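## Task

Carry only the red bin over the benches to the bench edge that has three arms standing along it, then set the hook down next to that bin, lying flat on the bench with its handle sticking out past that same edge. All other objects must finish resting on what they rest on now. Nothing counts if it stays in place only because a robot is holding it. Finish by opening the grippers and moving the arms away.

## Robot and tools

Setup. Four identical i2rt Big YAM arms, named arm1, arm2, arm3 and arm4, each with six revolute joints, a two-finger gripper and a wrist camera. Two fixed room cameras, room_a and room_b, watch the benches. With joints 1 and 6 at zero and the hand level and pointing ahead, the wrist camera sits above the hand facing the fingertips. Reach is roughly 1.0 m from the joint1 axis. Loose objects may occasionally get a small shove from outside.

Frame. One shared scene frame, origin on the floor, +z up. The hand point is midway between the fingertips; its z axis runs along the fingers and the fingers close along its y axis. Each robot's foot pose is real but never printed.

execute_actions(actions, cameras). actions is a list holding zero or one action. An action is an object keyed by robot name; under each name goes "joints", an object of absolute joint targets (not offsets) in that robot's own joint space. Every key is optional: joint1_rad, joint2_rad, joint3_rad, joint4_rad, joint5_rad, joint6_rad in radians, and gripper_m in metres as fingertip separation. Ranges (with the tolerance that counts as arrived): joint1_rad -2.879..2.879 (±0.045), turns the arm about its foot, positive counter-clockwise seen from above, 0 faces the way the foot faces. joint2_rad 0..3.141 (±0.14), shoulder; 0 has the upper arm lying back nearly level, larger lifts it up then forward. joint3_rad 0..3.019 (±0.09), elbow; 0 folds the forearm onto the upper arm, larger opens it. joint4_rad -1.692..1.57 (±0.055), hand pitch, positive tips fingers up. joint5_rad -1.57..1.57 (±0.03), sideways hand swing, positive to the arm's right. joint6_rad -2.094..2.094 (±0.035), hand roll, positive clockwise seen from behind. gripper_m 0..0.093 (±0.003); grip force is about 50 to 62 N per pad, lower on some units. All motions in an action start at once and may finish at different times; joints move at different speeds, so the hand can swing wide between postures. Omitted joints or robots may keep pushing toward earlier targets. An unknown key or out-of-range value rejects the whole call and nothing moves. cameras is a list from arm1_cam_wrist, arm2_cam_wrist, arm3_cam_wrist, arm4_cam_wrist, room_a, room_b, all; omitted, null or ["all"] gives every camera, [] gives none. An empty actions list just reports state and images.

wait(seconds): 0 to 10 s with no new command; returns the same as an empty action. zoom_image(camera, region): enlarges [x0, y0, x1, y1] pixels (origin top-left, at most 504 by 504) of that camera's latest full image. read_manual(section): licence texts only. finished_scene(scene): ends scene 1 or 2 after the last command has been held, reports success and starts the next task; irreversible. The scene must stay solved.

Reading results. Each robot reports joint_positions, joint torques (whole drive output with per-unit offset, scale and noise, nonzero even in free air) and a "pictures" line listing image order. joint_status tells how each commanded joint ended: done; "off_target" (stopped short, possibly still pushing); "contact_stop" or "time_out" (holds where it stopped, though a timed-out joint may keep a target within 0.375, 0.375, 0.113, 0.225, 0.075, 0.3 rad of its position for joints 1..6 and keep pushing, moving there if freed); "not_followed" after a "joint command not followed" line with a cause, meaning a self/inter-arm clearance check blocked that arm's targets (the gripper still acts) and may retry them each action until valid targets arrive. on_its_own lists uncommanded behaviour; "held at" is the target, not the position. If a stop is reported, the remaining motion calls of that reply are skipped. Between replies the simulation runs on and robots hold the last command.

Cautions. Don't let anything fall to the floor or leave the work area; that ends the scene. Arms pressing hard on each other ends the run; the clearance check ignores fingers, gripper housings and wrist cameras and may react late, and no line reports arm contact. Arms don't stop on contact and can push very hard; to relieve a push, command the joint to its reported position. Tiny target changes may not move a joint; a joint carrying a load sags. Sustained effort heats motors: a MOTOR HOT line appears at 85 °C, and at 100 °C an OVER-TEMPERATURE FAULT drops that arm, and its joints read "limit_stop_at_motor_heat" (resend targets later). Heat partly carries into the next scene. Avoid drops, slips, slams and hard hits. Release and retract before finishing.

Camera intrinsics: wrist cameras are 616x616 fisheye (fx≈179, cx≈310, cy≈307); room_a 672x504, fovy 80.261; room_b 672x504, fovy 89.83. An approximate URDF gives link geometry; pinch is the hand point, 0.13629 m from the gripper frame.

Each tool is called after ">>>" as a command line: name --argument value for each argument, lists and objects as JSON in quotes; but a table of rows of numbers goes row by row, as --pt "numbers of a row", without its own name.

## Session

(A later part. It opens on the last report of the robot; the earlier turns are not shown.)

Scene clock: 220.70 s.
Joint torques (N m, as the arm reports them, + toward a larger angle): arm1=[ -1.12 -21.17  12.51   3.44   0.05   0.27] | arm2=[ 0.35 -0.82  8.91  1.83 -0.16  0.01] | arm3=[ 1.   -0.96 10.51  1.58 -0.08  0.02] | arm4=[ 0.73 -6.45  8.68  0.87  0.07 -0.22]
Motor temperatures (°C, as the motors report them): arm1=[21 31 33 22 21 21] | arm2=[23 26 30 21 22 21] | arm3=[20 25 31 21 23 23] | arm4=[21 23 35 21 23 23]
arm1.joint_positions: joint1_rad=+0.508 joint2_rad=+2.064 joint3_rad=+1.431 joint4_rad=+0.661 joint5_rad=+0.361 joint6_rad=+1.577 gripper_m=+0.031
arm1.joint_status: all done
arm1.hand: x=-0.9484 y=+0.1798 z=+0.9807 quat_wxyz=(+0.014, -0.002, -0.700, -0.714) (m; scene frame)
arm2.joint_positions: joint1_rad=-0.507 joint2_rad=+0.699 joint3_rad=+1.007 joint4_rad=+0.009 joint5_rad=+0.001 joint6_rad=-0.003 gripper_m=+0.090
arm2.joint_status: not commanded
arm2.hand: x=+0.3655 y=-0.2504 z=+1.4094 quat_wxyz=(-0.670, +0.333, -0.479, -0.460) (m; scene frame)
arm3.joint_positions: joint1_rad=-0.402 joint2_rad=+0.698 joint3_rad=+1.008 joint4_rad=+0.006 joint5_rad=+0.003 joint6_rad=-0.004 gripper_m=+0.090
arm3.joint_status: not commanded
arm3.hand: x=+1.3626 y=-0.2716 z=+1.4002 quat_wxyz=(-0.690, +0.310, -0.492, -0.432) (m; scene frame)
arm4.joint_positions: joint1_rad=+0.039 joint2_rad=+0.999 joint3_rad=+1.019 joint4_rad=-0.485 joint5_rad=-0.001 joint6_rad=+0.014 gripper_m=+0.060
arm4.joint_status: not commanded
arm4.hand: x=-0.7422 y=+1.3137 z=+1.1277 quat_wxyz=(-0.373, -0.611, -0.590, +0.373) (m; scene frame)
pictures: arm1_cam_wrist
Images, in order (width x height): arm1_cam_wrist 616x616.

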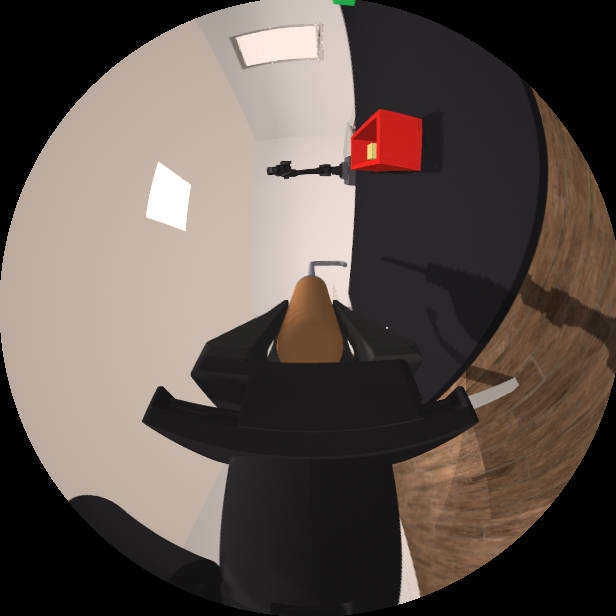

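>>> execute_actions --actions '[{"arm1":{"joints":{"joint1_rad":0.25,"joint2_rad":2.12,"joint3_rad":1.65,"joint4_rad":0.58}}}]' --cameras '["arm1_cam_wrist","arm4_cam_wrist","room_a"]'

>>> zoom_image --camera "arm4_cam_wrist" --region '[230,90,390,250]'

Scene clock: 227.87 s.
Joint torques (N m, as the arm reports them, + toward a larger angle): arm1=[ -0.97 -23.05  18.02   3.52   0.16   0.21] | arm2=[ 0.3  -0.79  9.08  1.79 -0.19  0.  ] | arm3=[ 1.01 -1.35 10.49  1.59 -0.11  0.03] | arm4=[ 0.73 -6.47  8.68  0.87  0.07 -0.21]
Motor temperatures (°C, as the motors report them): arm1=[21 32 34 22 21 21] | arm2=[23 26 30 21 22 21] | arm3=[20 25 31 21 23 23] | arm4=[21 23 35 21 23 23]
arm1.joint_positions: joint1_rad=+0.258 joint2_rad=+2.154 joint3_rad=+1.562 joint4_rad=+0.560 joint5_rad=+0.359 joint6_rad=+1.583 gripper_m=+0.031
arm1.joint_status: all done
arm1.hand: x=-0.7557 y=+0.2501 z=+0.9552 quat_wxyz=(-0.078, -0.085, -0.715, -0.690) (m; scene frame)
arm2.joint_positions: joint1_rad=-0.507 joint2_rad=+0.699 joint3_rad=+1.007 joint4_rad=+0.009 joint5_rad=+0.001 joint6_rad=-0.003 gripper_m=+0.090
arm2.joint_status: not commanded
arm2.hand: x=+0.3655 y=-0.2504 z=+1.4094 quat_wxyz=(-0.670, +0.333, -0.479, -0.460) (m; scene frame)
arm3.joint_positions: joint1_rad=-0.402 joint2_rad=+0.698 joint3_rad=+1.008 joint4_rad=+0.006 joint5_rad=+0.003 joint6_rad=-0.004 gripper_m=+0.090
arm3.joint_status: not commanded
arm3.hand: x=+1.3626 y=-0.2716 z=+1.4002 quat_wxyz=(-0.690, +0.310, -0.492, -0.432) (m; scene frame)
arm4.joint_positions: joint1_rad=+0.039 joint2_rad=+0.999 joint3_rad=+1.019 joint4_rad=-0.485 joint5_rad=-0.001 joint6_rad=+0.014 gripper_m=+0.060
arm4.joint_status: not commanded
arm4.hand: x=-0.7422 y=+1.3137 z=+1.1277 quat_wxyz=(-0.373, -0.611, -0.590, +0.373) (m; scene frame)
pictures: arm1_cam_wrist, arm4_cam_wrist, room_a
Images, in order (width x height): arm1_cam_wrist 616x616, arm4_cam_wrist 616x616, room_a 672x504.

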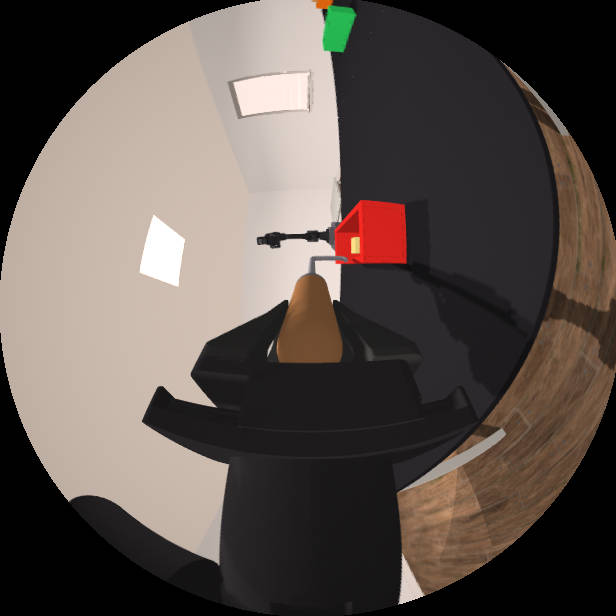

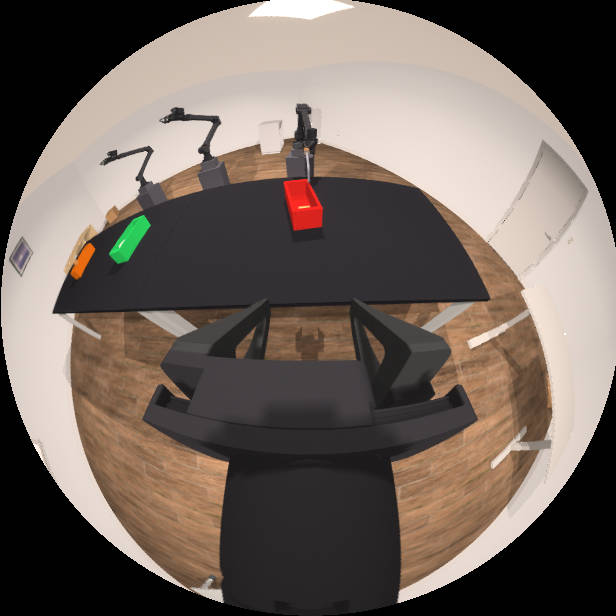

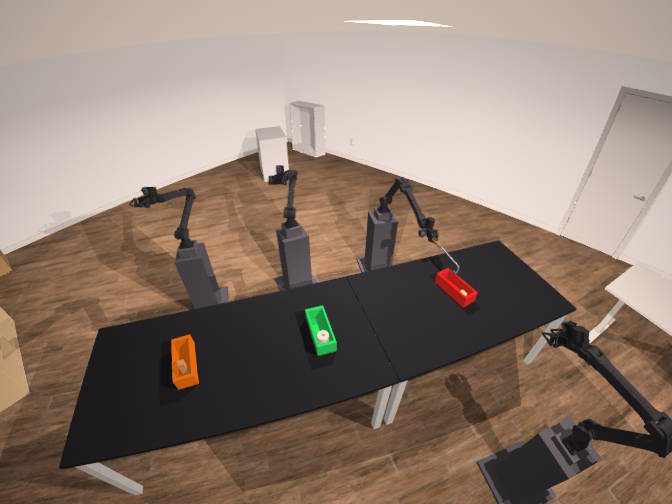

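Region (230, 90, 390, 250) of arm4_cam_wrist's 616x616 image, scaled by 3.150, with more detail than that image has.

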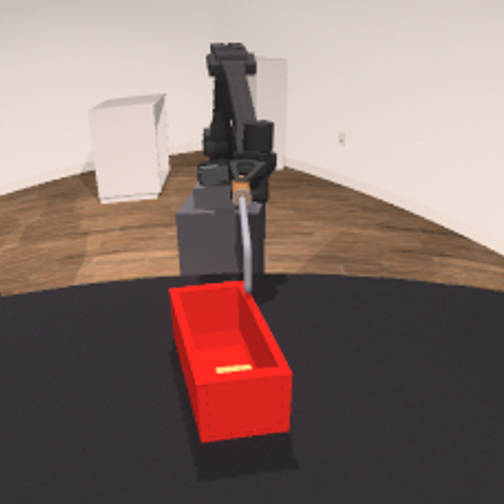

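Nudged the bin. Raise, shift, lower.

>>> execute_actions --actions '[{"arm1":{"joints":{"joint4_rad":0.66}}}]' --cameras '[]'

>>> execute_actions --actions '[{"arm1":{"joints":{"joint1_rad":0.21}}}]' --cameras '[]'

>>> execute_actions --actions '[{"arm1":{"joints":{"joint4_rad":0.5}}}]' --cameras '["arm1_cam_wrist","arm4_cam_wrist","room_a"]'

>>> zoom_image --camera "room_a" --region '[380,180,540,320]'

Scene clock: 234.30 s.
Joint torques (N m, as the arm reports them, + toward a larger angle): arm1=[ -1.13 -23.02  17.98   5.41   0.15   0.21] | arm2=[-0.14 -1.12  9.02  1.7  -0.18 -0.01] | arm3=[ 0.9  -0.83 10.49  1.57 -0.1   0.03] | arm4=[ 0.73 -6.48  8.69  0.87  0.07 -0.22]
Motor temperatures (°C, as the motors report them): arm1=[21 32 37 22 21 21] | arm2=[23 26 30 21 22 21] | arm3=[20 25 31 21 23 23] | arm4=[21 23 35 21 23 23]
arm1.joint_positions: joint1_rad=+0.258 joint2_rad=+2.154 joint3_rad=+1.562 joint4_rad=+0.595 joint5_rad=+0.359 joint6_rad=+1.583 gripper_m=+0.031
arm1.joint_status: joint4_rad time_out (moved +0.036 of +0.100)
arm1.on_its_own: joint4_rad reads +0.595 and still pushes toward +0.660 since a time_out
arm1.hand: x=-0.7557 y=+0.2503 z=+0.9636 quat_wxyz=(-0.075, -0.088, -0.703, -0.702) (m; scene frame)
arm2.joint_positions: joint1_rad=-0.507 joint2_rad=+0.699 joint3_rad=+1.007 joint4_rad=+0.009 joint5_rad=+0.001 joint6_rad=-0.003 gripper_m=+0.090
arm2.joint_status: not commanded
arm2.hand: x=+0.3655 y=-0.2504 z=+1.4094 quat_wxyz=(-0.670, +0.333, -0.479, -0.460) (m; scene frame)
arm3.joint_positions: joint1_rad=-0.402 joint2_rad=+0.698 joint3_rad=+1.008 joint4_rad=+0.006 joint5_rad=+0.003 joint6_rad=-0.004 gripper_m=+0.090
arm3.joint_status: not commanded
arm3.hand: x=+1.3626 y=-0.2716 z=+1.4002 quat_wxyz=(-0.690, +0.310, -0.492, -0.432) (m; scene frame)
arm4.joint_positions: joint1_rad=+0.039 joint2_rad=+0.999 joint3_rad=+1.019 joint4_rad=-0.485 joint5_rad=-0.001 joint6_rad=+0.014 gripper_m=+0.060
arm4.joint_status: not commanded
arm4.hand: x=-0.7422 y=+1.3137 z=+1.1277 quat_wxyz=(-0.373, -0.611, -0.590, +0.373) (m; scene frame)
pictures: none
No camera images: the call's "cameras" was empty. Leave "cameras" out to get every camera's image.

not run: a stop came earlier in this reply.

not run: a stop came earlier in this reply.

Region (380, 180, 540, 320) of room_a's 672x504 image, scaled by 3.150, with more detail than that image has; it fills the top 441 rows of this view, and the rest is white.

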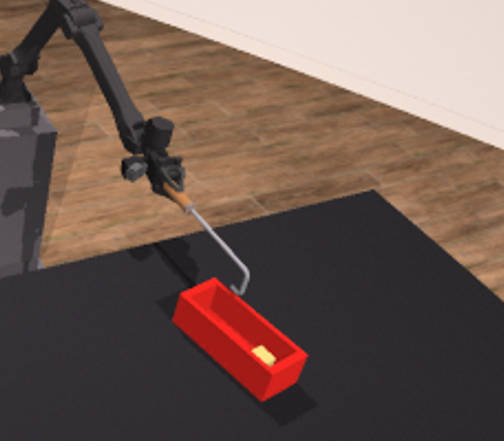

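>>> execute_actions --actions '[{"arm1":{"joints":{"joint1_rad":0.21}}}]' --cameras '[]'

>>> execute_actions --actions '[{"arm1":{"joints":{"joint4_rad":0.49}}}]' --cameras '["arm1_cam_wrist","room_a"]'

>>> zoom_image --camera "room_a" --region '[380,180,540,320]'

Scene clock: 240.67 s.
Joint torques (N m, as the arm reports them, + toward a larger angle): arm1=[ -0.2  -23.2   17.94   5.39   0.1    0.21] | arm2=[ 0.37 -0.8   8.98  1.66 -0.18  0.  ] | arm3=[ 0.72 -1.24 10.48  1.61 -0.09  0.01] | arm4=[ 0.71 -6.47  8.69  0.87  0.07 -0.21]
Motor temperatures (°C, as the motors report them): arm1=[21 33 40 22 21 21] | arm2=[23 26 30 21 22 21] | arm3=[20 25 32 21 23 23] | arm4=[21 23 35 21 23 23]
arm1.joint_positions: joint1_rad=+0.205 joint2_rad=+2.154 joint3_rad=+1.562 joint4_rad=+0.595 joint5_rad=+0.361 joint6_rad=+1.583 gripper_m=+0.031
arm1.joint_status: all done
arm1.on_its_own: joint4_rad reads +0.595 and still pushes toward +0.660 since a time_out
arm1.hand: x=-0.7110 y=+0.2515 z=+0.9633 quat_wxyz=(-0.094, -0.107, -0.700, -0.699) (m; scene frame)
arm2.joint_positions: joint1_rad=-0.507 joint2_rad=+0.699 joint3_rad=+1.007 joint4_rad=+0.009 joint5_rad=+0.001 joint6_rad=-0.003 gripper_m=+0.090
arm2.joint_status: not commanded
arm2.hand: x=+0.3655 y=-0.2504 z=+1.4094 quat_wxyz=(-0.670, +0.333, -0.479, -0.460) (m; scene frame)
arm3.joint_positions: joint1_rad=-0.402 joint2_rad=+0.698 joint3_rad=+1.008 joint4_rad=+0.006 joint5_rad=+0.003 joint6_rad=-0.004 gripper_m=+0.090
arm3.joint_status: not commanded
arm3.hand: x=+1.3626 y=-0.2716 z=+1.4002 quat_wxyz=(-0.690, +0.310, -0.492, -0.432) (m; scene frame)
arm4.joint_positions: joint1_rad=+0.039 joint2_rad=+0.999 joint3_rad=+1.019 joint4_rad=-0.485 joint5_rad=-0.001 joint6_rad=+0.014 gripper_m=+0.060
arm4.joint_status: not commanded
arm4.hand: x=-0.7422 y=+1.3137 z=+1.1277 quat_wxyz=(-0.373, -0.611, -0.590, +0.373) (m; scene frame)
pictures: none
No camera images: the call's "cameras" was empty. Leave "cameras" out to get every camera's image.

Scene clock: 241.50 s.
Joint torques (N m, as the arm reports them, + toward a larger angle): arm1=[  0.28 -23.08  17.88   3.33   0.13   0.21] | arm2=[-0.02 -1.08  9.04  1.78 -0.22  0.01] | arm3=[ 0.92 -1.21 10.5   1.62 -0.09  0.01] | arm4=[ 0.74 -6.45  8.69  0.87  0.07 -0.22]
Motor temperatures (°C, as the motors report them): arm1=[21 33 40 22 21 21] | arm2=[23 26 30 21 22 21] | arm3=[20 25 32 21 23 23] | arm4=[21 23 35 21 23 23]
arm1.joint_positions: joint1_rad=+0.205 joint2_rad=+2.154 joint3_rad=+1.565 joint4_rad=+0.474 joint5_rad=+0.361 joint6_rad=+1.583 gripper_m=+0.031
arm1.joint_status: all done
arm1.hand: x=-0.7112 y=+0.2502 z=+0.9361 quat_wxyz=(-0.103, -0.098, -0.740, -0.657) (m; scene frame)
arm2.joint_positions: joint1_rad=-0.507 joint2_rad=+0.699 joint3_rad=+1.007 joint4_rad=+0.009 joint5_rad=+0.001 joint6_rad=-0.003 gripper_m=+0.090
arm2.joint_status: not commanded
arm2.hand: x=+0.3655 y=-0.2504 z=+1.4094 quat_wxyz=(-0.670, +0.333, -0.479, -0.460) (m; scene frame)
arm3.joint_positions: joint1_rad=-0.402 joint2_rad=+0.698 joint3_rad=+1.008 joint4_rad=+0.006 joint5_rad=+0.003 joint6_rad=-0.004 gripper_m=+0.090
arm3.joint_status: not commanded
arm3.hand: x=+1.3626 y=-0.2716 z=+1.4002 quat_wxyz=(-0.690, +0.310, -0.492, -0.432) (m; scene frame)
arm4.joint_positions: joint1_rad=+0.039 joint2_rad=+0.999 joint3_rad=+1.019 joint4_rad=-0.485 joint5_rad=-0.001 joint6_rad=+0.014 gripper_m=+0.060
arm4.joint_status: not commanded
arm4.hand: x=-0.7422 y=+1.3137 z=+1.1277 quat_wxyz=(-0.373, -0.611, -0.590, +0.373) (m; scene frame)
pictures: arm1_cam_wrist, room_a
Images, in order (width x height): arm1_cam_wrist 616x616, room_a 672x504.

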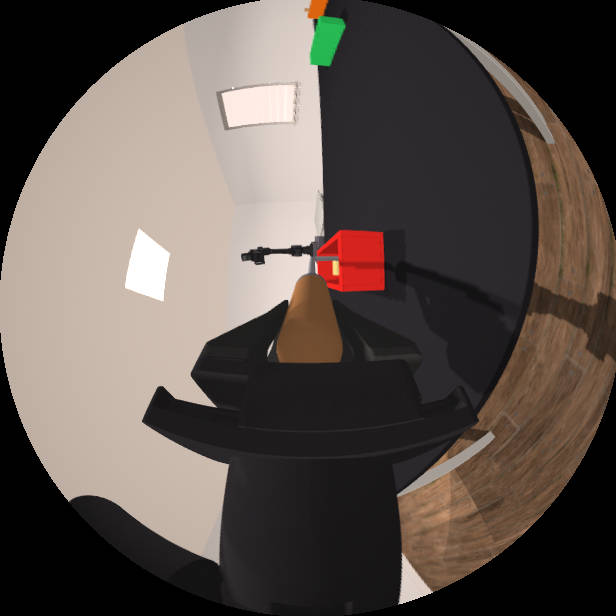

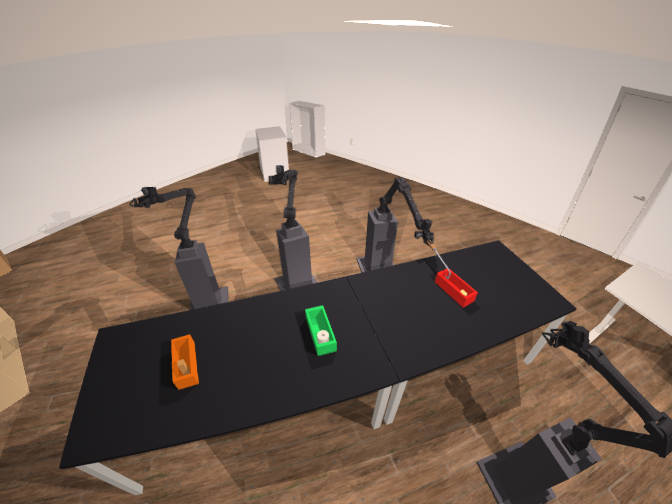

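Region (380, 180, 540, 320) of room_a's 672x504 image, scaled by 3.150, with more detail than that image has; it fills the top 441 rows of this view, and the rest is white.

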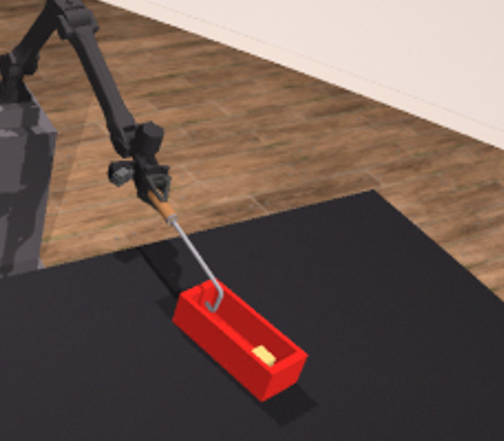

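>>> execute_actions --actions '[{"arm1":{"joints":{"joint2_rad":1.97,"joint3_rad":1.275,"joint4_rad":0.66}}}]' --cameras '[]'

>>> execute_actions --actions '[{"arm1":{"joints":{"joint1_rad":0.22,"joint2_rad":1.82,"joint3_rad":1.01,"joint4_rad":0.77}}}]' --cameras '["room_a"]'

>>> zoom_image --camera "room_a" --region '[380,180,540,320]'

Scene clock: 250.33 s.
Joint torques (N m, as the arm reports them, + toward a larger angle): arm1=[ -0.12 -20.1    8.84   3.68   0.1    0.1 ] | arm2=[ 0.07 -0.92  9.13  1.74 -0.17  0.  ] | arm3=[ 0.99 -1.17 10.47  1.6  -0.08  0.01] | arm4=[ 0.75 -6.45  8.69  0.87  0.07 -0.21]
Motor temperatures (°C, as the motors report them): arm1=[21 33 41 22 21 21] | arm2=[23 25 30 21 22 21] | arm3=[20 25 32 21 23 23] | arm4=[21 23 35 21 23 23]
arm1.joint_positions: joint1_rad=+0.205 joint2_rad=+1.998 joint3_rad=+1.280 joint4_rad=+0.636 joint5_rad=+0.361 joint6_rad=+1.593 gripper_m=+0.031
arm1.joint_status: all done
arm1.hand: x=-0.7054 y=+0.1749 z=+0.9433 quat_wxyz=(-0.097, -0.104, -0.729, -0.670) (m; scene frame)
arm2.joint_positions: joint1_rad=-0.507 joint2_rad=+0.699 joint3_rad=+1.007 joint4_rad=+0.009 joint5_rad=+0.001 joint6_rad=-0.003 gripper_m=+0.090
arm2.joint_status: not commanded
arm2.hand: x=+0.3655 y=-0.2504 z=+1.4094 quat_wxyz=(-0.670, +0.333, -0.479, -0.460) (m; scene frame)
arm3.joint_positions: joint1_rad=-0.402 joint2_rad=+0.698 joint3_rad=+1.008 joint4_rad=+0.006 joint5_rad=+0.003 joint6_rad=-0.004 gripper_m=+0.090
arm3.joint_status: not commanded
arm3.hand: x=+1.3626 y=-0.2716 z=+1.4002 quat_wxyz=(-0.690, +0.310, -0.492, -0.432) (m; scene frame)
arm4.joint_positions: joint1_rad=+0.039 joint2_rad=+0.999 joint3_rad=+1.019 joint4_rad=-0.485 joint5_rad=-0.001 joint6_rad=+0.014 gripper_m=+0.060
arm4.joint_status: not commanded
arm4.hand: x=-0.7422 y=+1.3137 z=+1.1277 quat_wxyz=(-0.373, -0.611, -0.590, +0.373) (m; scene frame)
pictures: none
No camera images: the call's "cameras" was empty. Leave "cameras" out to get every camera's image.

Scene clock: 252.50 s.
Joint torques (N m, as the arm reports them, + toward a larger angle): arm1=[  0.26 -19.45   9.67   5.49   0.17   0.1 ] | arm2=[-0.01 -0.74  8.95  1.73 -0.19  0.  ] | arm3=[ 0.91 -1.29 10.52  1.55 -0.09  0.  ] | arm4=[ 0.73 -6.49  8.69  0.87  0.06 -0.21]
Motor temperatures (°C, as the motors report them): arm1=[21 33 40 22 21 21] | arm2=[23 25 30 21 22 21] | arm3=[20 25 32 21 23 23] | arm4=[21 23 35 21 23 23]
arm1.joint_positions: joint1_rad=+0.210 joint2_rad=+1.876 joint3_rad=+0.993 joint4_rad=+0.704 joint5_rad=+0.360 joint6_rad=+1.593 gripper_m=+0.031
arm1.joint_status: joint4_rad time_out (moved +0.067 of +0.134); the others done
arm1.on_its_own: joint4_rad reads +0.704 and still pushes toward +0.770 since a time_out
arm1.hand: x=-0.7020 y=+0.0866 z=+0.9011 quat_wxyz=(-0.103, -0.095, -0.760, -0.634) (m; scene frame)
arm2.joint_positions: joint1_rad=-0.507 joint2_rad=+0.699 joint3_rad=+1.007 joint4_rad=+0.009 joint5_rad=+0.001 joint6_rad=-0.003 gripper_m=+0.090
arm2.joint_status: not commanded
arm2.hand: x=+0.3655 y=-0.2504 z=+1.4094 quat_wxyz=(-0.670, +0.333, -0.479, -0.460) (m; scene frame)
arm3.joint_positions: joint1_rad=-0.402 joint2_rad=+0.698 joint3_rad=+1.008 joint4_rad=+0.006 joint5_rad=+0.003 joint6_rad=-0.004 gripper_m=+0.090
arm3.joint_status: not commanded
arm3.hand: x=+1.3626 y=-0.2716 z=+1.4002 quat_wxyz=(-0.690, +0.310, -0.492, -0.432) (m; scene frame)
arm4.joint_positions: joint1_rad=+0.039 joint2_rad=+0.999 joint3_rad=+1.019 joint4_rad=-0.485 joint5_rad=-0.001 joint6_rad=+0.014 gripper_m=+0.060
arm4.joint_status: not commanded
arm4.hand: x=-0.7422 y=+1.3137 z=+1.1277 quat_wxyz=(-0.373, -0.611, -0.590, +0.373) (m; scene frame)
pictures: room_a
Images, in order (width x height): room_a 672x504.

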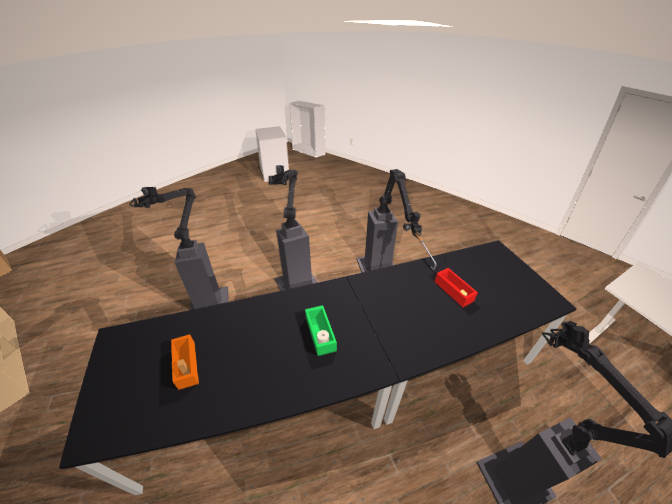

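Region (380, 180, 540, 320) of room_a's 672x504 image, scaled by 3.150, with more detail than that image has; it fills the top 441 rows of this view, and the rest is white.

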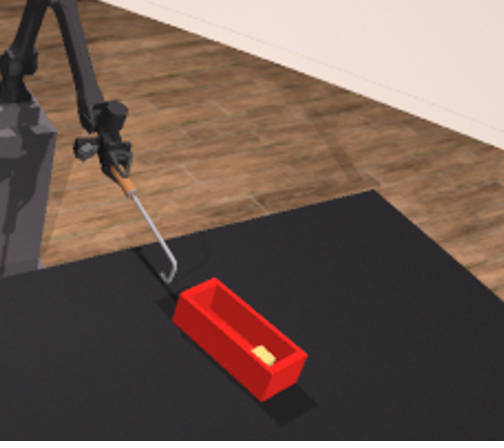

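>>> execute_actions --actions '[{"arm1":{"joints":{"joint3_rad":1.65,"joint4_rad":0.7,"joint2_rad":1.9}}}]' --cameras '[]'

>>> execute_actions --actions '[{"arm1":{"joints":{"joint2_rad":2.12,"joint4_rad":0.5}}}]' --cameras '["room_a","arm1_cam_wrist"]'

Scene clock: 257.70 s.
Joint torques (N m, as the arm reports them, + toward a larger angle): arm1=[  0.17 -20.56  17.18   3.9   -0.03   0.1 ] | arm2=[ 0.19 -0.68  9.    1.8  -0.19  0.02] | arm3=[ 0.71 -1.3  10.45  1.55 -0.08  0.  ] | arm4=[ 0.73 -6.47  8.68  0.87  0.07 -0.22]
Motor temperatures (°C, as the motors report them): arm1=[21 33 39 22 21 21] | arm2=[23 25 30 21 22 21] | arm3=[20 25 32 21 23 23] | arm4=[21 23 36 21 23 23]
arm1.joint_positions: joint1_rad=+0.210 joint2_rad=+1.924 joint3_rad=+1.582 joint4_rad=+0.666 joint5_rad=+0.361 joint6_rad=+1.593 gripper_m=+0.031
arm1.joint_status: all done
arm1.hand: x=-0.7100 y=+0.2129 z=+1.1752 quat_wxyz=(-0.062, -0.131, -0.581, -0.801) (m; scene frame)
arm2.joint_positions: joint1_rad=-0.507 joint2_rad=+0.699 joint3_rad=+1.007 joint4_rad=+0.009 joint5_rad=+0.001 joint6_rad=-0.003 gripper_m=+0.090
arm2.joint_status: not commanded
arm2.hand: x=+0.3655 y=-0.2504 z=+1.4094 quat_wxyz=(-0.670, +0.333, -0.479, -0.460) (m; scene frame)
arm3.joint_positions: joint1_rad=-0.402 joint2_rad=+0.698 joint3_rad=+1.008 joint4_rad=+0.006 joint5_rad=+0.003 joint6_rad=-0.004 gripper_m=+0.090
arm3.joint_status: not commanded
arm3.hand: x=+1.3626 y=-0.2716 z=+1.4002 quat_wxyz=(-0.690, +0.310, -0.492, -0.432) (m; scene frame)
arm4.joint_positions: joint1_rad=+0.039 joint2_rad=+0.999 joint3_rad=+1.019 joint4_rad=-0.485 joint5_rad=-0.001 joint6_rad=+0.014 gripper_m=+0.060
arm4.joint_status: not commanded
arm4.hand: x=-0.7422 y=+1.3137 z=+1.1277 quat_wxyz=(-0.373, -0.611, -0.590, +0.373) (m; scene frame)
pictures: none
No camera images: the call's "cameras" was empty. Leave "cameras" out to get every camera's image.

Scene clock: 259.07 s.
Joint torques (N m, as the arm reports them, + toward a larger angle): arm1=[  0.35 -25.32  15.1    4.29   0.12   0.1 ] | arm2=[ 0.49 -0.71  9.    1.77 -0.19  0.01] | arm3=[ 1.18 -1.08 10.48  1.63 -0.11  0.03] | arm4=[ 0.78 -6.48  8.68  0.87  0.07 -0.22]
Motor temperatures (°C, as the motors report them): arm1=[21 33 40 22 21 21] | arm2=[23 25 30 21 22 21] | arm3=[20 25 32 21 23 23] | arm4=[21 23 36 21 23 23]
arm1.joint_positions: joint1_rad=+0.210 joint2_rad=+2.186 joint3_rad=+1.594 joint4_rad=+0.461 joint5_rad=+0.361 joint6_rad=+1.593 gripper_m=+0.031
arm1.joint_status: all done
arm1.hand: x=-0.7154 y=+0.2578 z=+0.9224 quat_wxyz=(-0.100, -0.099, -0.745, -0.652) (m; scene frame)
arm2.joint_positions: joint1_rad=-0.507 joint2_rad=+0.699 joint3_rad=+1.007 joint4_rad=+0.009 joint5_rad=+0.001 joint6_rad=-0.003 gripper_m=+0.090
arm2.joint_status: not commanded
arm2.hand: x=+0.3655 y=-0.2504 z=+1.4094 quat_wxyz=(-0.670, +0.333, -0.479, -0.460) (m; scene frame)
arm3.joint_positions: joint1_rad=-0.402 joint2_rad=+0.698 joint3_rad=+1.008 joint4_rad=+0.006 joint5_rad=+0.003 joint6_rad=-0.004 gripper_m=+0.090
arm3.joint_status: not commanded
arm3.hand: x=+1.3626 y=-0.2716 z=+1.4002 quat_wxyz=(-0.690, +0.310, -0.492, -0.432) (m; scene frame)
arm4.joint_positions: joint1_rad=+0.039 joint2_rad=+0.999 joint3_rad=+1.019 joint4_rad=-0.485 joint5_rad=-0.001 joint6_rad=+0.014 gripper_m=+0.060
arm4.joint_status: not commanded
arm4.hand: x=-0.7422 y=+1.3137 z=+1.1277 quat_wxyz=(-0.373, -0.611, -0.590, +0.373) (m; scene frame)
pictures: arm1_cam_wrist, room_a
Images, in order (width x height): arm1_cam_wrist 616x616, room_a 672x504.

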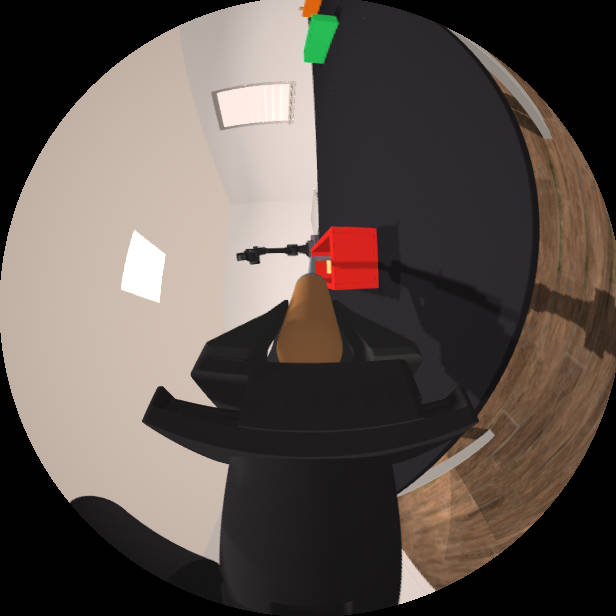

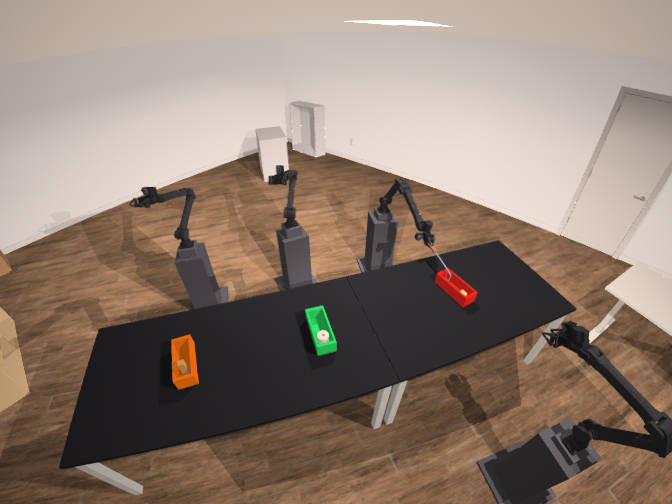

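>>> execute_actions --actions '[{"arm1":{"joints":{"joint2_rad":2.06,"joint3_rad":1.41,"joint4_rad":0.55}}}]' --cameras '[]'

>>> execute_actions --actions '[{"arm1":{"joints":{"joint2_rad":1.97,"joint3_rad":1.25,"joint4_rad":0.62}}}]' --cameras '[]'

>>> execute_actions --actions '[{"arm1":{"joints":{"joint2_rad":1.895,"joint3_rad":1.12,"joint4_rad":0.68}}}]' --cameras '["room_a","arm1_cam_wrist"]'

Scene clock: 266.67 s.
Joint torques (N m, as the arm reports them, + toward a larger angle): arm1=[  0.04 -22.8    9.91   4.19   0.21   0.06] | arm2=[-0.1  -0.42  8.87  1.75 -0.18  0.02] | arm3=[ 0.77 -1.34 10.49  1.6  -0.09 -0.01] | arm4=[ 0.74 -6.47  8.68  0.87  0.07 -0.21]
Motor temperatures (°C, as the motors report them): arm1=[21 34 40 22 21 21] | arm2=[23 25 30 21 22 21] | arm3=[20 25 32 21 23 23] | arm4=[21 23 36 21 23 23]
arm1.joint_positions: joint1_rad=+0.211 joint2_rad=+2.100 joint3_rad=+1.405 joint4_rad=+0.513 joint5_rad=+0.359 joint6_rad=+1.596 gripper_m=+0.031
arm1.joint_status: all done
arm1.hand: x=-0.7127 y=+0.2081 z=+0.9023 quat_wxyz=(-0.101, -0.095, -0.761, -0.633) (m; scene frame)
arm2.joint_positions: joint1_rad=-0.507 joint2_rad=+0.699 joint3_rad=+1.007 joint4_rad=+0.009 joint5_rad=+0.001 joint6_rad=-0.003 gripper_m=+0.090
arm2.joint_status: not commanded
arm2.hand: x=+0.3655 y=-0.2504 z=+1.4094 quat_wxyz=(-0.670, +0.333, -0.479, -0.460) (m; scene frame)
arm3.joint_positions: joint1_rad=-0.402 joint2_rad=+0.698 joint3_rad=+1.008 joint4_rad=+0.006 joint5_rad=+0.003 joint6_rad=-0.004 gripper_m=+0.090
arm3.joint_status: not commanded
arm3.hand: x=+1.3626 y=-0.2716 z=+1.4002 quat_wxyz=(-0.690, +0.310, -0.492, -0.432) (m; scene frame)
arm4.joint_positions: joint1_rad=+0.039 joint2_rad=+0.999 joint3_rad=+1.019 joint4_rad=-0.485 joint5_rad=-0.001 joint6_rad=+0.014 gripper_m=+0.060
arm4.joint_status: not commanded
arm4.hand: x=-0.7422 y=+1.3137 z=+1.1277 quat_wxyz=(-0.373, -0.611, -0.590, +0.373) (m; scene frame)
pictures: none
No camera images: the call's "cameras" was empty. Leave "cameras" out to get every camera's image.

Scene clock: 267.50 s.
Joint torques (N m, as the arm reports them, + toward a larger angle): arm1=[  0.21 -21.05   9.06   4.59   0.28   0.06] | arm2=[-0.12 -0.22  9.1   1.7  -0.17  0.02] | arm3=[ 0.42 -1.12 10.46  1.6  -0.11  0.02] | arm4=[ 0.74 -6.48  8.69  0.87  0.07 -0.22]
Motor temperatures (°C, as the motors report them): arm1=[21 34 39 22 21 21] | arm2=[23 25 30 21 22 21] | arm3=[20 25 32 21 23 23] | arm4=[21 23 36 21 23 23]
arm1.joint_positions: joint1_rad=+0.211 joint2_rad=+2.011 joint3_rad=+1.249 joint4_rad=+0.575 joint5_rad=+0.357 joint6_rad=+1.596 gripper_m=+0.031
arm1.joint_status: all done
arm1.hand: x=-0.7098 y=+0.1643 z=+0.9028 quat_wxyz=(-0.101, -0.094, -0.763, -0.631) (m; scene frame)
arm2.joint_positions: joint1_rad=-0.507 joint2_rad=+0.699 joint3_rad=+1.007 joint4_rad=+0.009 joint5_rad=+0.001 joint6_rad=-0.003 gripper_m=+0.090
arm2.joint_status: not commanded
arm2.hand: x=+0.3655 y=-0.2504 z=+1.4094 quat_wxyz=(-0.670, +0.333, -0.479, -0.460) (m; scene frame)
arm3.joint_positions: joint1_rad=-0.402 joint2_rad=+0.698 joint3_rad=+1.008 joint4_rad=+0.006 joint5_rad=+0.003 joint6_rad=-0.004 gripper_m=+0.090
arm3.joint_status: not commanded
arm3.hand: x=+1.3626 y=-0.2716 z=+1.4002 quat_wxyz=(-0.690, +0.310, -0.492, -0.432) (m; scene frame)
arm4.joint_positions: joint1_rad=+0.039 joint2_rad=+0.999 joint3_rad=+1.019 joint4_rad=-0.485 joint5_rad=-0.001 joint6_rad=+0.014 gripper_m=+0.060
arm4.joint_status: not commanded
arm4.hand: x=-0.7422 y=+1.3137 z=+1.1277 quat_wxyz=(-0.373, -0.611, -0.590, +0.373) (m; scene frame)
pictures: none
No camera images: the call's "cameras" was empty. Leave "cameras" out to get every camera's image.

Scene clock: 268.23 s.
Joint torques (N m, as the arm reports them, + toward a larger angle): arm1=[  0.14 -19.8    8.87   4.76   0.29   0.06] | arm2=[ 0.34 -0.53  9.06  1.79 -0.2   0.  ] | arm3=[ 0.89 -0.98 10.52  1.65 -0.1   0.  ] | arm4=[ 0.75 -6.48  8.68  0.88  0.07 -0.21]
Motor temperatures (°C, as the motors report them): arm1=[21 34 39 22 21 21] | arm2=[23 25 30 21 22 21] | arm3=[20 25 32 21 23 23] | arm4=[21 23 36 21 23 23]
arm1.joint_positions: joint1_rad=+0.211 joint2_rad=+1.938 joint3_rad=+1.117 joint4_rad=+0.631 joint5_rad=+0.357 joint6_rad=+1.596 gripper_m=+0.031
arm1.joint_status: all done
arm1.hand: x=-0.7066 y=+0.1248 z=+0.9025 quat_wxyz=(-0.101, -0.094, -0.764, -0.631) (m; scene frame)
arm2.joint_positions: joint1_rad=-0.507 joint2_rad=+0.699 joint3_rad=+1.007 joint4_rad=+0.009 joint5_rad=+0.001 joint6_rad=-0.003 gripper_m=+0.090
arm2.joint_status: not commanded
arm2.hand: x=+0.3655 y=-0.2504 z=+1.4094 quat_wxyz=(-0.670, +0.333, -0.479, -0.460) (m; scene frame)
arm3.joint_positions: joint1_rad=-0.402 joint2_rad=+0.698 joint3_rad=+1.008 joint4_rad=+0.006 joint5_rad=+0.003 joint6_rad=-0.004 gripper_m=+0.090
arm3.joint_status: not commanded
arm3.hand: x=+1.3626 y=-0.2716 z=+1.4002 quat_wxyz=(-0.690, +0.310, -0.492, -0.432) (m; scene frame)
arm4.joint_positions: joint1_rad=+0.039 joint2_rad=+0.999 joint3_rad=+1.019 joint4_rad=-0.485 joint5_rad=-0.001 joint6_rad=+0.014 gripper_m=+0.060
arm4.joint_status: not commanded
arm4.hand: x=-0.7422 y=+1.3137 z=+1.1277 quat_wxyz=(-0.373, -0.611, -0.590, +0.373) (m; scene frame)
pictures: arm1_cam_wrist, room_a
Images, in order (width x height): arm1_cam_wrist 616x616, room_a 672x504.

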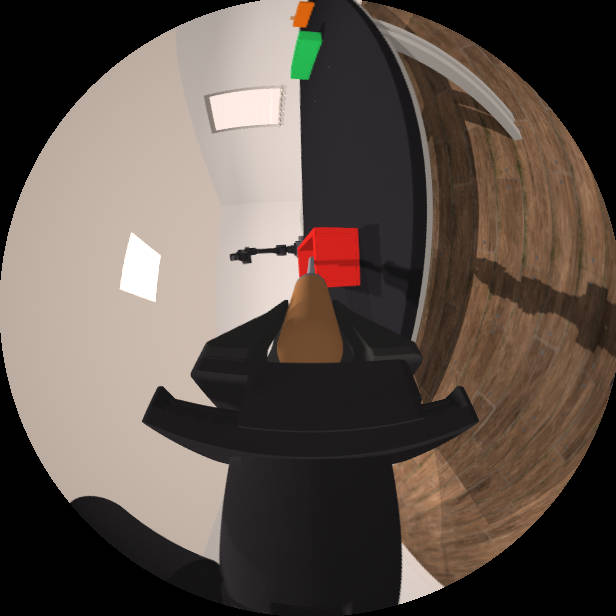

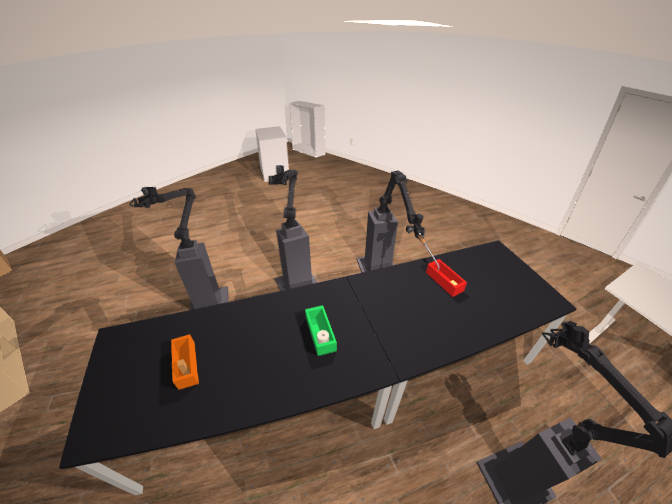

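>>> execute_actions --actions '[{"arm1":{"joints":{"joint1_rad":0.24,"joint2_rad":1.82,"joint3_rad":0.995,"joint4_rad":0.735}}}]' --cameras '[]'

>>> execute_actions --actions '[{"arm1":{"joints":{"joint2_rad":1.745,"joint3_rad":0.875,"joint4_rad":0.78}}}]' --cameras '[]'

>>> execute_actions --actions '[{"arm1":{"joints":{"joint2_rad":1.67,"joint3_rad":0.755,"joint4_rad":0.825}}}]' --cameras '["room_a","arm1_cam_wrist","arm2_cam_wrist"]'

Scene clock: 280.30 s.
Joint torques (N m, as the arm reports them, + toward a larger angle): arm1=[ -0.3  -18.41   8.72   4.9    0.26   0.06] | arm2=[ 0.2  -0.74  9.03  1.77 -0.2   0.  ] | arm3=[ 0.91 -1.32 10.51  1.65 -0.1   0.02] | arm4=[ 0.74 -6.49  8.69  0.87  0.07 -0.22]
Motor temperatures (°C, as the motors report them): arm1=[21 34 37 22 21 21] | arm2=[23 25 30 21 22 21] | arm3=[20 25 32 21 23 23] | arm4=[21 23 36 21 23 23]
arm1.joint_positions: joint1_rad=+0.233 joint2_rad=+1.863 joint3_rad=+0.989 joint4_rad=+0.683 joint5_rad=+0.357 joint6_rad=+1.596 gripper_m=+0.031
arm1.joint_status: all done
arm1.hand: x=-0.7181 y=+0.0843 z=+0.9028 quat_wxyz=(-0.094, -0.085, -0.765, -0.631) (m; scene frame)
arm2.joint_positions: joint1_rad=-0.507 joint2_rad=+0.699 joint3_rad=+1.007 joint4_rad=+0.009 joint5_rad=+0.001 joint6_rad=-0.003 gripper_m=+0.090
arm2.joint_status: not commanded
arm2.hand: x=+0.3655 y=-0.2504 z=+1.4094 quat_wxyz=(-0.670, +0.333, -0.479, -0.460) (m; scene frame)
arm3.joint_positions: joint1_rad=-0.402 joint2_rad=+0.698 joint3_rad=+1.008 joint4_rad=+0.006 joint5_rad=+0.003 joint6_rad=-0.004 gripper_m=+0.090
arm3.joint_status: not commanded
arm3.hand: x=+1.3626 y=-0.2716 z=+1.4002 quat_wxyz=(-0.690, +0.310, -0.492, -0.432) (m; scene frame)
arm4.joint_positions: joint1_rad=+0.039 joint2_rad=+0.999 joint3_rad=+1.019 joint4_rad=-0.485 joint5_rad=-0.001 joint6_rad=+0.014 gripper_m=+0.060
arm4.joint_status: not commanded
arm4.hand: x=-0.7422 y=+1.3137 z=+1.1277 quat_wxyz=(-0.373, -0.611, -0.590, +0.373) (m; scene frame)
pictures: none
No camera images: the call's "cameras" was empty. Leave "cameras" out to get every camera's image.

Scene clock: 282.17 s.
Joint torques (N m, as the arm reports them, + toward a larger angle): arm1=[  0.02 -16.96   8.57   5.02   0.26   0.06] | arm2=[ 0.22 -1.09  8.94  1.72 -0.18  0.  ] | arm3=[ 0.82 -1.16 10.49  1.63 -0.1  -0.01] | arm4=[ 0.74 -6.47  8.69  0.87  0.07 -0.22]
Motor temperatures (°C, as the motors report them): arm1=[21 34 36 22 21 21] | arm2=[23 25 31 21 22 21] | arm3=[20 25 32 21 23 23] | arm4=[21 23 36 21 23 23]
arm1.joint_positions: joint1_rad=+0.233 joint2_rad=+1.787 joint3_rad=+0.867 joint4_rad=+0.725 joint5_rad=+0.357 joint6_rad=+1.596 gripper_m=+0.031
arm1.joint_status: joint4_rad time_out (moved +0.042 of +0.097); the others done
arm1.on_its_own: joint4_rad reads +0.725 and still pushes toward +0.780 since a time_out
arm1.hand: x=-0.7140 y=+0.0440 z=+0.9035 quat_wxyz=(-0.095, -0.085, -0.766, -0.630) (m; scene frame)
arm2.joint_positions: joint1_rad=-0.507 joint2_rad=+0.699 joint3_rad=+1.007 joint4_rad=+0.009 joint5_rad=+0.001 joint6_rad=-0.003 gripper_m=+0.090
arm2.joint_status: not commanded
arm2.hand: x=+0.3655 y=-0.2504 z=+1.4094 quat_wxyz=(-0.670, +0.333, -0.479, -0.460) (m; scene frame)
arm3.joint_positions: joint1_rad=-0.402 joint2_rad=+0.698 joint3_rad=+1.008 joint4_rad=+0.006 joint5_rad=+0.003 joint6_rad=-0.004 gripper_m=+0.090
arm3.joint_status: not commanded
arm3.hand: x=+1.3626 y=-0.2716 z=+1.4002 quat_wxyz=(-0.690, +0.310, -0.492, -0.432) (m; scene frame)
arm4.joint_positions: joint1_rad=+0.039 joint2_rad=+0.999 joint3_rad=+1.019 joint4_rad=-0.485 joint5_rad=-0.001 joint6_rad=+0.014 gripper_m=+0.060
arm4.joint_status: not commanded
arm4.hand: x=-0.7422 y=+1.3137 z=+1.1277 quat_wxyz=(-0.373, -0.611, -0.590, +0.373) (m; scene frame)
pictures: none
No camera images: the call's "cameras" was empty. Leave "cameras" out to get every camera's image.

not run: a stop came earlier in this reply.

>>> execute_actions --actions '[{"arm1":{"joints":{"joint2_rad":1.645,"joint3_rad":0.755}}}]' --cameras '["arm1_cam_wrist","arm2_cam_wrist"]'

Scene clock: 285.77 s.
Joint torques (N m, as the arm reports them, + toward a larger angle): arm1=[  0.03 -15.62   8.63   4.78   0.24   0.06] | arm2=[ 0.46 -1.21  8.79  1.68 -0.18  0.01] | arm3=[ 0.77 -1.14 10.5   1.61 -0.08  0.03] | arm4=[ 0.75 -6.44  8.68  0.86  0.07 -0.21]
Motor temperatures (°C, as the motors report them): arm1=[21 33 36 22 21 21] | arm2=[23 25 31 21 22 21] | arm3=[20 25 32 21 23 23] | arm4=[21 23 36 21 23 23]
arm1.joint_positions: joint1_rad=+0.233 joint2_rad=+1.685 joint3_rad=+0.742 joint4_rad=+0.730 joint5_rad=+0.358 joint6_rad=+1.596 gripper_m=+0.031
arm1.joint_status: all done
arm1.hand: x=-0.7092 y=-0.0003 z=+0.9077 quat_wxyz=(-0.096, -0.084, -0.772, -0.623) (m; scene frame)
arm2.joint_positions: joint1_rad=-0.507 joint2_rad=+0.699 joint3_rad=+1.007 joint4_rad=+0.009 joint5_rad=+0.001 joint6_rad=-0.003 gripper_m=+0.090
arm2.joint_status: not commanded
arm2.hand: x=+0.3655 y=-0.2504 z=+1.4094 quat_wxyz=(-0.670, +0.333, -0.479, -0.460) (m; scene frame)
arm3.joint_positions: joint1_rad=-0.402 joint2_rad=+0.698 joint3_rad=+1.008 joint4_rad=+0.006 joint5_rad=+0.003 joint6_rad=-0.004 gripper_m=+0.090
arm3.joint_status: not commanded
arm3.hand: x=+1.3626 y=-0.2716 z=+1.4002 quat_wxyz=(-0.690, +0.310, -0.492, -0.432) (m; scene frame)
arm4.joint_positions: joint1_rad=+0.039 joint2_rad=+0.999 joint3_rad=+1.019 joint4_rad=-0.485 joint5_rad=-0.001 joint6_rad=+0.014 gripper_m=+0.060
arm4.joint_status: not commanded
arm4.hand: x=-0.7422 y=+1.3137 z=+1.1277 quat_wxyz=(-0.373, -0.611, -0.590, +0.373) (m; scene frame)
pictures: arm1_cam_wrist, arm2_cam_wrist
Images, in order (width x height): arm1_cam_wrist 616x616, arm2_cam_wrist 616x616.

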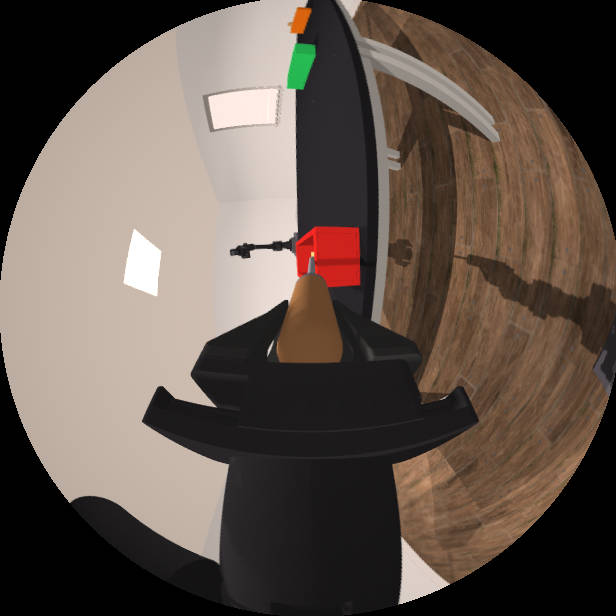

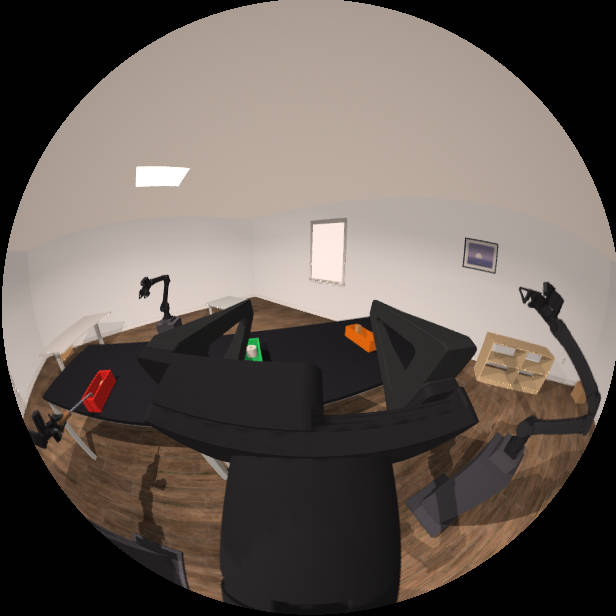

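>>> execute_actions --actions '[{"arm1":{"joints":{"joint3_rad":1.05}}}]' --cameras '[]'

>>> execute_actions --actions '[{"arm1":{"joints":{"joint1_rad":0.49,"joint2_rad":1.95,"joint3_rad":1.5}}}]' --cameras '[]'

>>> execute_actions --actions '[{"arm1":{"joints":{"joint2_rad":2.2,"joint4_rad":0.88}}}]' --cameras '["arm1_cam_wrist"]'

>>> execute_actions --actions '[{"arm1":{"joints":{"joint6_rad":0}}}]' --cameras '["arm1_cam_wrist"]'

Scene clock: 295.40 s.
Joint torques (N m, as the arm reports them, + toward a larger angle): arm1=[ -0.13 -16.46  13.98   4.51   0.09   0.06] | arm2=[ 0.2  -0.89  9.06  1.74 -0.19  0.  ] | arm3=[ 0.79 -1.34 10.44  1.64 -0.1   0.02] | arm4=[ 0.73 -6.45  8.68  0.86  0.07 -0.22]
Motor temperatures (°C, as the motors report them): arm1=[21 33 36 22 21 21] | arm2=[23 25 31 21 22 21] | arm3=[20 25 32 21 23 23] | arm4=[21 23 36 21 23 23]
arm1.joint_positions: joint1_rad=+0.233 joint2_rad=+1.676 joint3_rad=+1.000 joint4_rad=+0.736 joint5_rad=+0.359 joint6_rad=+1.596 gripper_m=+0.031
arm1.joint_status: all done
arm1.hand: x=-0.7159 y=+0.0751 z=+1.0421 quat_wxyz=(-0.074, -0.106, -0.682, -0.720) (m; scene frame)
arm2.joint_positions: joint1_rad=-0.507 joint2_rad=+0.699 joint3_rad=+1.007 joint4_rad=+0.009 joint5_rad=+0.001 joint6_rad=-0.003 gripper_m=+0.090
arm2.joint_status: not commanded
arm2.hand: x=+0.3655 y=-0.2504 z=+1.4094 quat_wxyz=(-0.670, +0.333, -0.479, -0.460) (m; scene frame)
arm3.joint_positions: joint1_rad=-0.402 joint2_rad=+0.698 joint3_rad=+1.008 joint4_rad=+0.006 joint5_rad=+0.003 joint6_rad=-0.004 gripper_m=+0.090
arm3.joint_status: not commanded
arm3.hand: x=+1.3626 y=-0.2716 z=+1.4002 quat_wxyz=(-0.690, +0.310, -0.492, -0.432) (m; scene frame)
arm4.joint_positions: joint1_rad=+0.039 joint2_rad=+0.999 joint3_rad=+1.019 joint4_rad=-0.485 joint5_rad=-0.001 joint6_rad=+0.014 gripper_m=+0.060
arm4.joint_status: not commanded
arm4.hand: x=-0.7422 y=+1.3137 z=+1.1277 quat_wxyz=(-0.373, -0.611, -0.590, +0.373) (m; scene frame)
pictures: none
No camera images: the call's "cameras" was empty. Leave "cameras" out to get every camera's image.

Scene clock: 297.00 s.
Joint torques (N m, as the arm reports them, + toward a larger angle): arm1=[  0.13 -21.87  17.62   4.57  -0.04   0.06] | arm2=[ 0.18 -0.58  8.96  1.64 -0.18 -0.02] | arm3=[ 1.19 -1.31 10.46  1.59 -0.09  0.  ] | arm4=[ 0.74 -6.48  8.68  0.87  0.06 -0.21]
Motor temperatures (°C, as the motors report them): arm1=[21 33 36 22 21 21] | arm2=[23 25 31 21 22 21] | arm3=[20 25 32 21 23 23] | arm4=[21 23 36 21 23 23]
arm1.joint_positions: joint1_rad=+0.482 joint2_rad=+1.993 joint3_rad=+1.417 joint4_rad=+0.736 joint5_rad=+0.362 joint6_rad=+1.596 gripper_m=+0.031
arm1.joint_status: all done
arm1.hand: x=-0.9237 y=+0.1744 z=+1.0455 quat_wxyz=(+0.028, -0.034, -0.654, -0.755) (m; scene frame)
arm2.joint_positions: joint1_rad=-0.507 joint2_rad=+0.699 joint3_rad=+1.007 joint4_rad=+0.009 joint5_rad=+0.001 joint6_rad=-0.003 gripper_m=+0.090
arm2.joint_status: not commanded
arm2.hand: x=+0.3655 y=-0.2504 z=+1.4094 quat_wxyz=(-0.670, +0.333, -0.479, -0.460) (m; scene frame)
arm3.joint_positions: joint1_rad=-0.402 joint2_rad=+0.698 joint3_rad=+1.008 joint4_rad=+0.006 joint5_rad=+0.003 joint6_rad=-0.004 gripper_m=+0.090
arm3.joint_status: not commanded
arm3.hand: x=+1.3626 y=-0.2716 z=+1.4002 quat_wxyz=(-0.690, +0.310, -0.492, -0.432) (m; scene frame)
arm4.joint_positions: joint1_rad=+0.039 joint2_rad=+0.999 joint3_rad=+1.019 joint4_rad=-0.485 joint5_rad=-0.001 joint6_rad=+0.014 gripper_m=+0.060
arm4.joint_status: not commanded
arm4.hand: x=-0.7422 y=+1.3137 z=+1.1277 quat_wxyz=(-0.373, -0.611, -0.590, +0.373) (m; scene frame)
pictures: none
No camera images: the call's "cameras" was empty. Leave "cameras" out to get every camera's image.

Scene clock: 298.20 s.
Joint torques (N m, as the arm reports them, + toward a larger angle): arm1=[  0.2  -24.5   13.54   4.4    0.03   0.06] | arm2=[ 0.76 -0.79  8.96  1.7  -0.21 -0.02] | arm3=[ 0.75 -1.   10.43  1.66 -0.07  0.02] | arm4=[ 0.74 -6.49  8.68  0.86  0.07 -0.22]
Motor temperatures (°C, as the motors report them): arm1=[21 33 37 22 21 21] | arm2=[23 25 31 21 22 21] | arm3=[20 25 32 21 23 23] | arm4=[21 23 36 21 23 23]
arm1.joint_positions: joint1_rad=+0.482 joint2_rad=+2.263 joint3_rad=+1.444 joint4_rad=+0.836 joint5_rad=+0.362 joint6_rad=+1.596 gripper_m=+0.031
arm1.joint_status: all done
arm1.hand: x=-0.9320 y=+0.1925 z=+0.8715 quat_wxyz=(+0.010, -0.017, -0.703, -0.711) (m; scene frame)
arm2.joint_positions: joint1_rad=-0.507 joint2_rad=+0.699 joint3_rad=+1.007 joint4_rad=+0.009 joint5_rad=+0.001 joint6_rad=-0.003 gripper_m=+0.090
arm2.joint_status: not commanded
arm2.hand: x=+0.3655 y=-0.2504 z=+1.4094 quat_wxyz=(-0.670, +0.333, -0.479, -0.460) (m; scene frame)
arm3.joint_positions: joint1_rad=-0.402 joint2_rad=+0.698 joint3_rad=+1.008 joint4_rad=+0.006 joint5_rad=+0.003 joint6_rad=-0.004 gripper_m=+0.090
arm3.joint_status: not commanded
arm3.hand: x=+1.3626 y=-0.2716 z=+1.4002 quat_wxyz=(-0.690, +0.310, -0.492, -0.432) (m; scene frame)
arm4.joint_positions: joint1_rad=+0.039 joint2_rad=+0.999 joint3_rad=+1.019 joint4_rad=-0.485 joint5_rad=-0.001 joint6_rad=+0.014 gripper_m=+0.060
arm4.joint_status: not commanded
arm4.hand: x=-0.7422 y=+1.3137 z=+1.1277 quat_wxyz=(-0.373, -0.611, -0.590, +0.373) (m; scene frame)
pictures: arm1_cam_wrist
Images, in order (width x height): arm1_cam_wrist 616x616.

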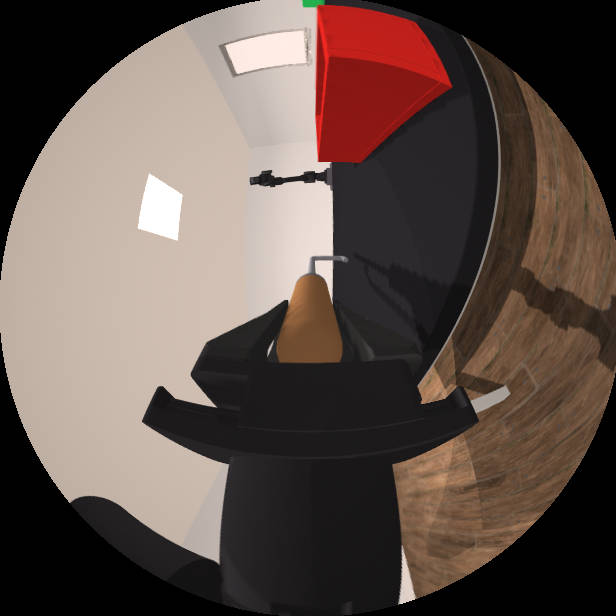

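Scene clock: 300.37 s.
Joint torques (N m, as the arm reports them, + toward a larger angle): arm1=[  0.08 -24.97  13.66   4.54   0.03  -0.08] | arm2=[ 0.1  -0.91  9.04  1.73 -0.15  0.03] | arm3=[ 0.99 -0.73 10.47  1.61 -0.08  0.  ] | arm4=[ 0.78 -6.48  8.68  0.88  0.07 -0.22]
Motor temperatures (°C, as the motors report them): arm1=[21 33 37 22 21 21] | arm2=[23 25 31 21 22 21] | arm3=[20 25 32 21 23 23] | arm4=[21 23 36 21 23 23]
arm1.joint_positions: joint1_rad=+0.482 joint2_rad=+2.263 joint3_rad=+1.444 joint4_rad=+0.836 joint5_rad=+0.361 joint6_rad=+0.015 gripper_m=+0.031
arm1.joint_status: all done
arm1.hand: x=-0.9320 y=+0.1925 z=+0.8715 quat_wxyz=(-0.498, +0.488, -0.506, -0.507) (m; scene frame)
arm2.joint_positions: joint1_rad=-0.507 joint2_rad=+0.699 joint3_rad=+1.007 joint4_rad=+0.009 joint5_rad=+0.001 joint6_rad=-0.003 gripper_m=+0.090
arm2.joint_status: not commanded
arm2.hand: x=+0.3655 y=-0.2504 z=+1.4094 quat_wxyz=(-0.670, +0.333, -0.479, -0.460) (m; scene frame)
arm3.joint_positions: joint1_rad=-0.402 joint2_rad=+0.698 joint3_rad=+1.008 joint4_rad=+0.006 joint5_rad=+0.003 joint6_rad=-0.004 gripper_m=+0.090
arm3.joint_status: not commanded
arm3.hand: x=+1.3626 y=-0.2716 z=+1.4002 quat_wxyz=(-0.690, +0.310, -0.492, -0.432) (m; scene frame)
arm4.joint_positions: joint1_rad=+0.039 joint2_rad=+0.999 joint3_rad=+1.019 joint4_rad=-0.485 joint5_rad=-0.001 joint6_rad=+0.014 gripper_m=+0.060
arm4.joint_status: not commanded
arm4.hand: x=-0.7422 y=+1.3137 z=+1.1277 quat_wxyz=(-0.373, -0.611, -0.590, +0.373) (m; scene frame)
pictures: arm1_cam_wrist
Images, in order (width x height): arm1_cam_wrist 616x616.

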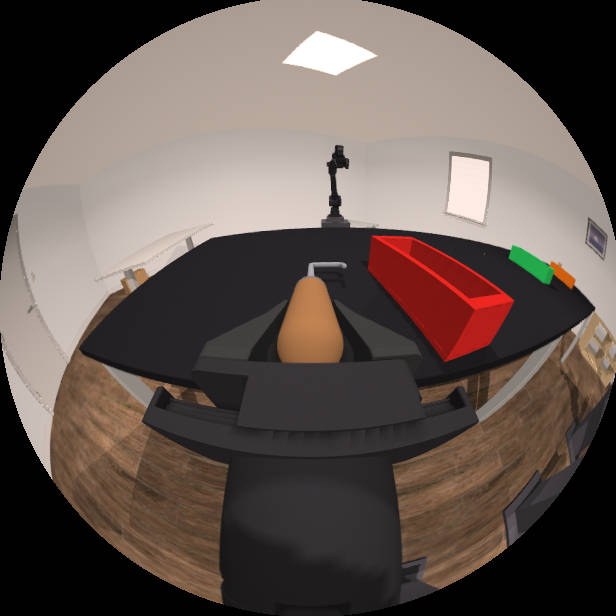

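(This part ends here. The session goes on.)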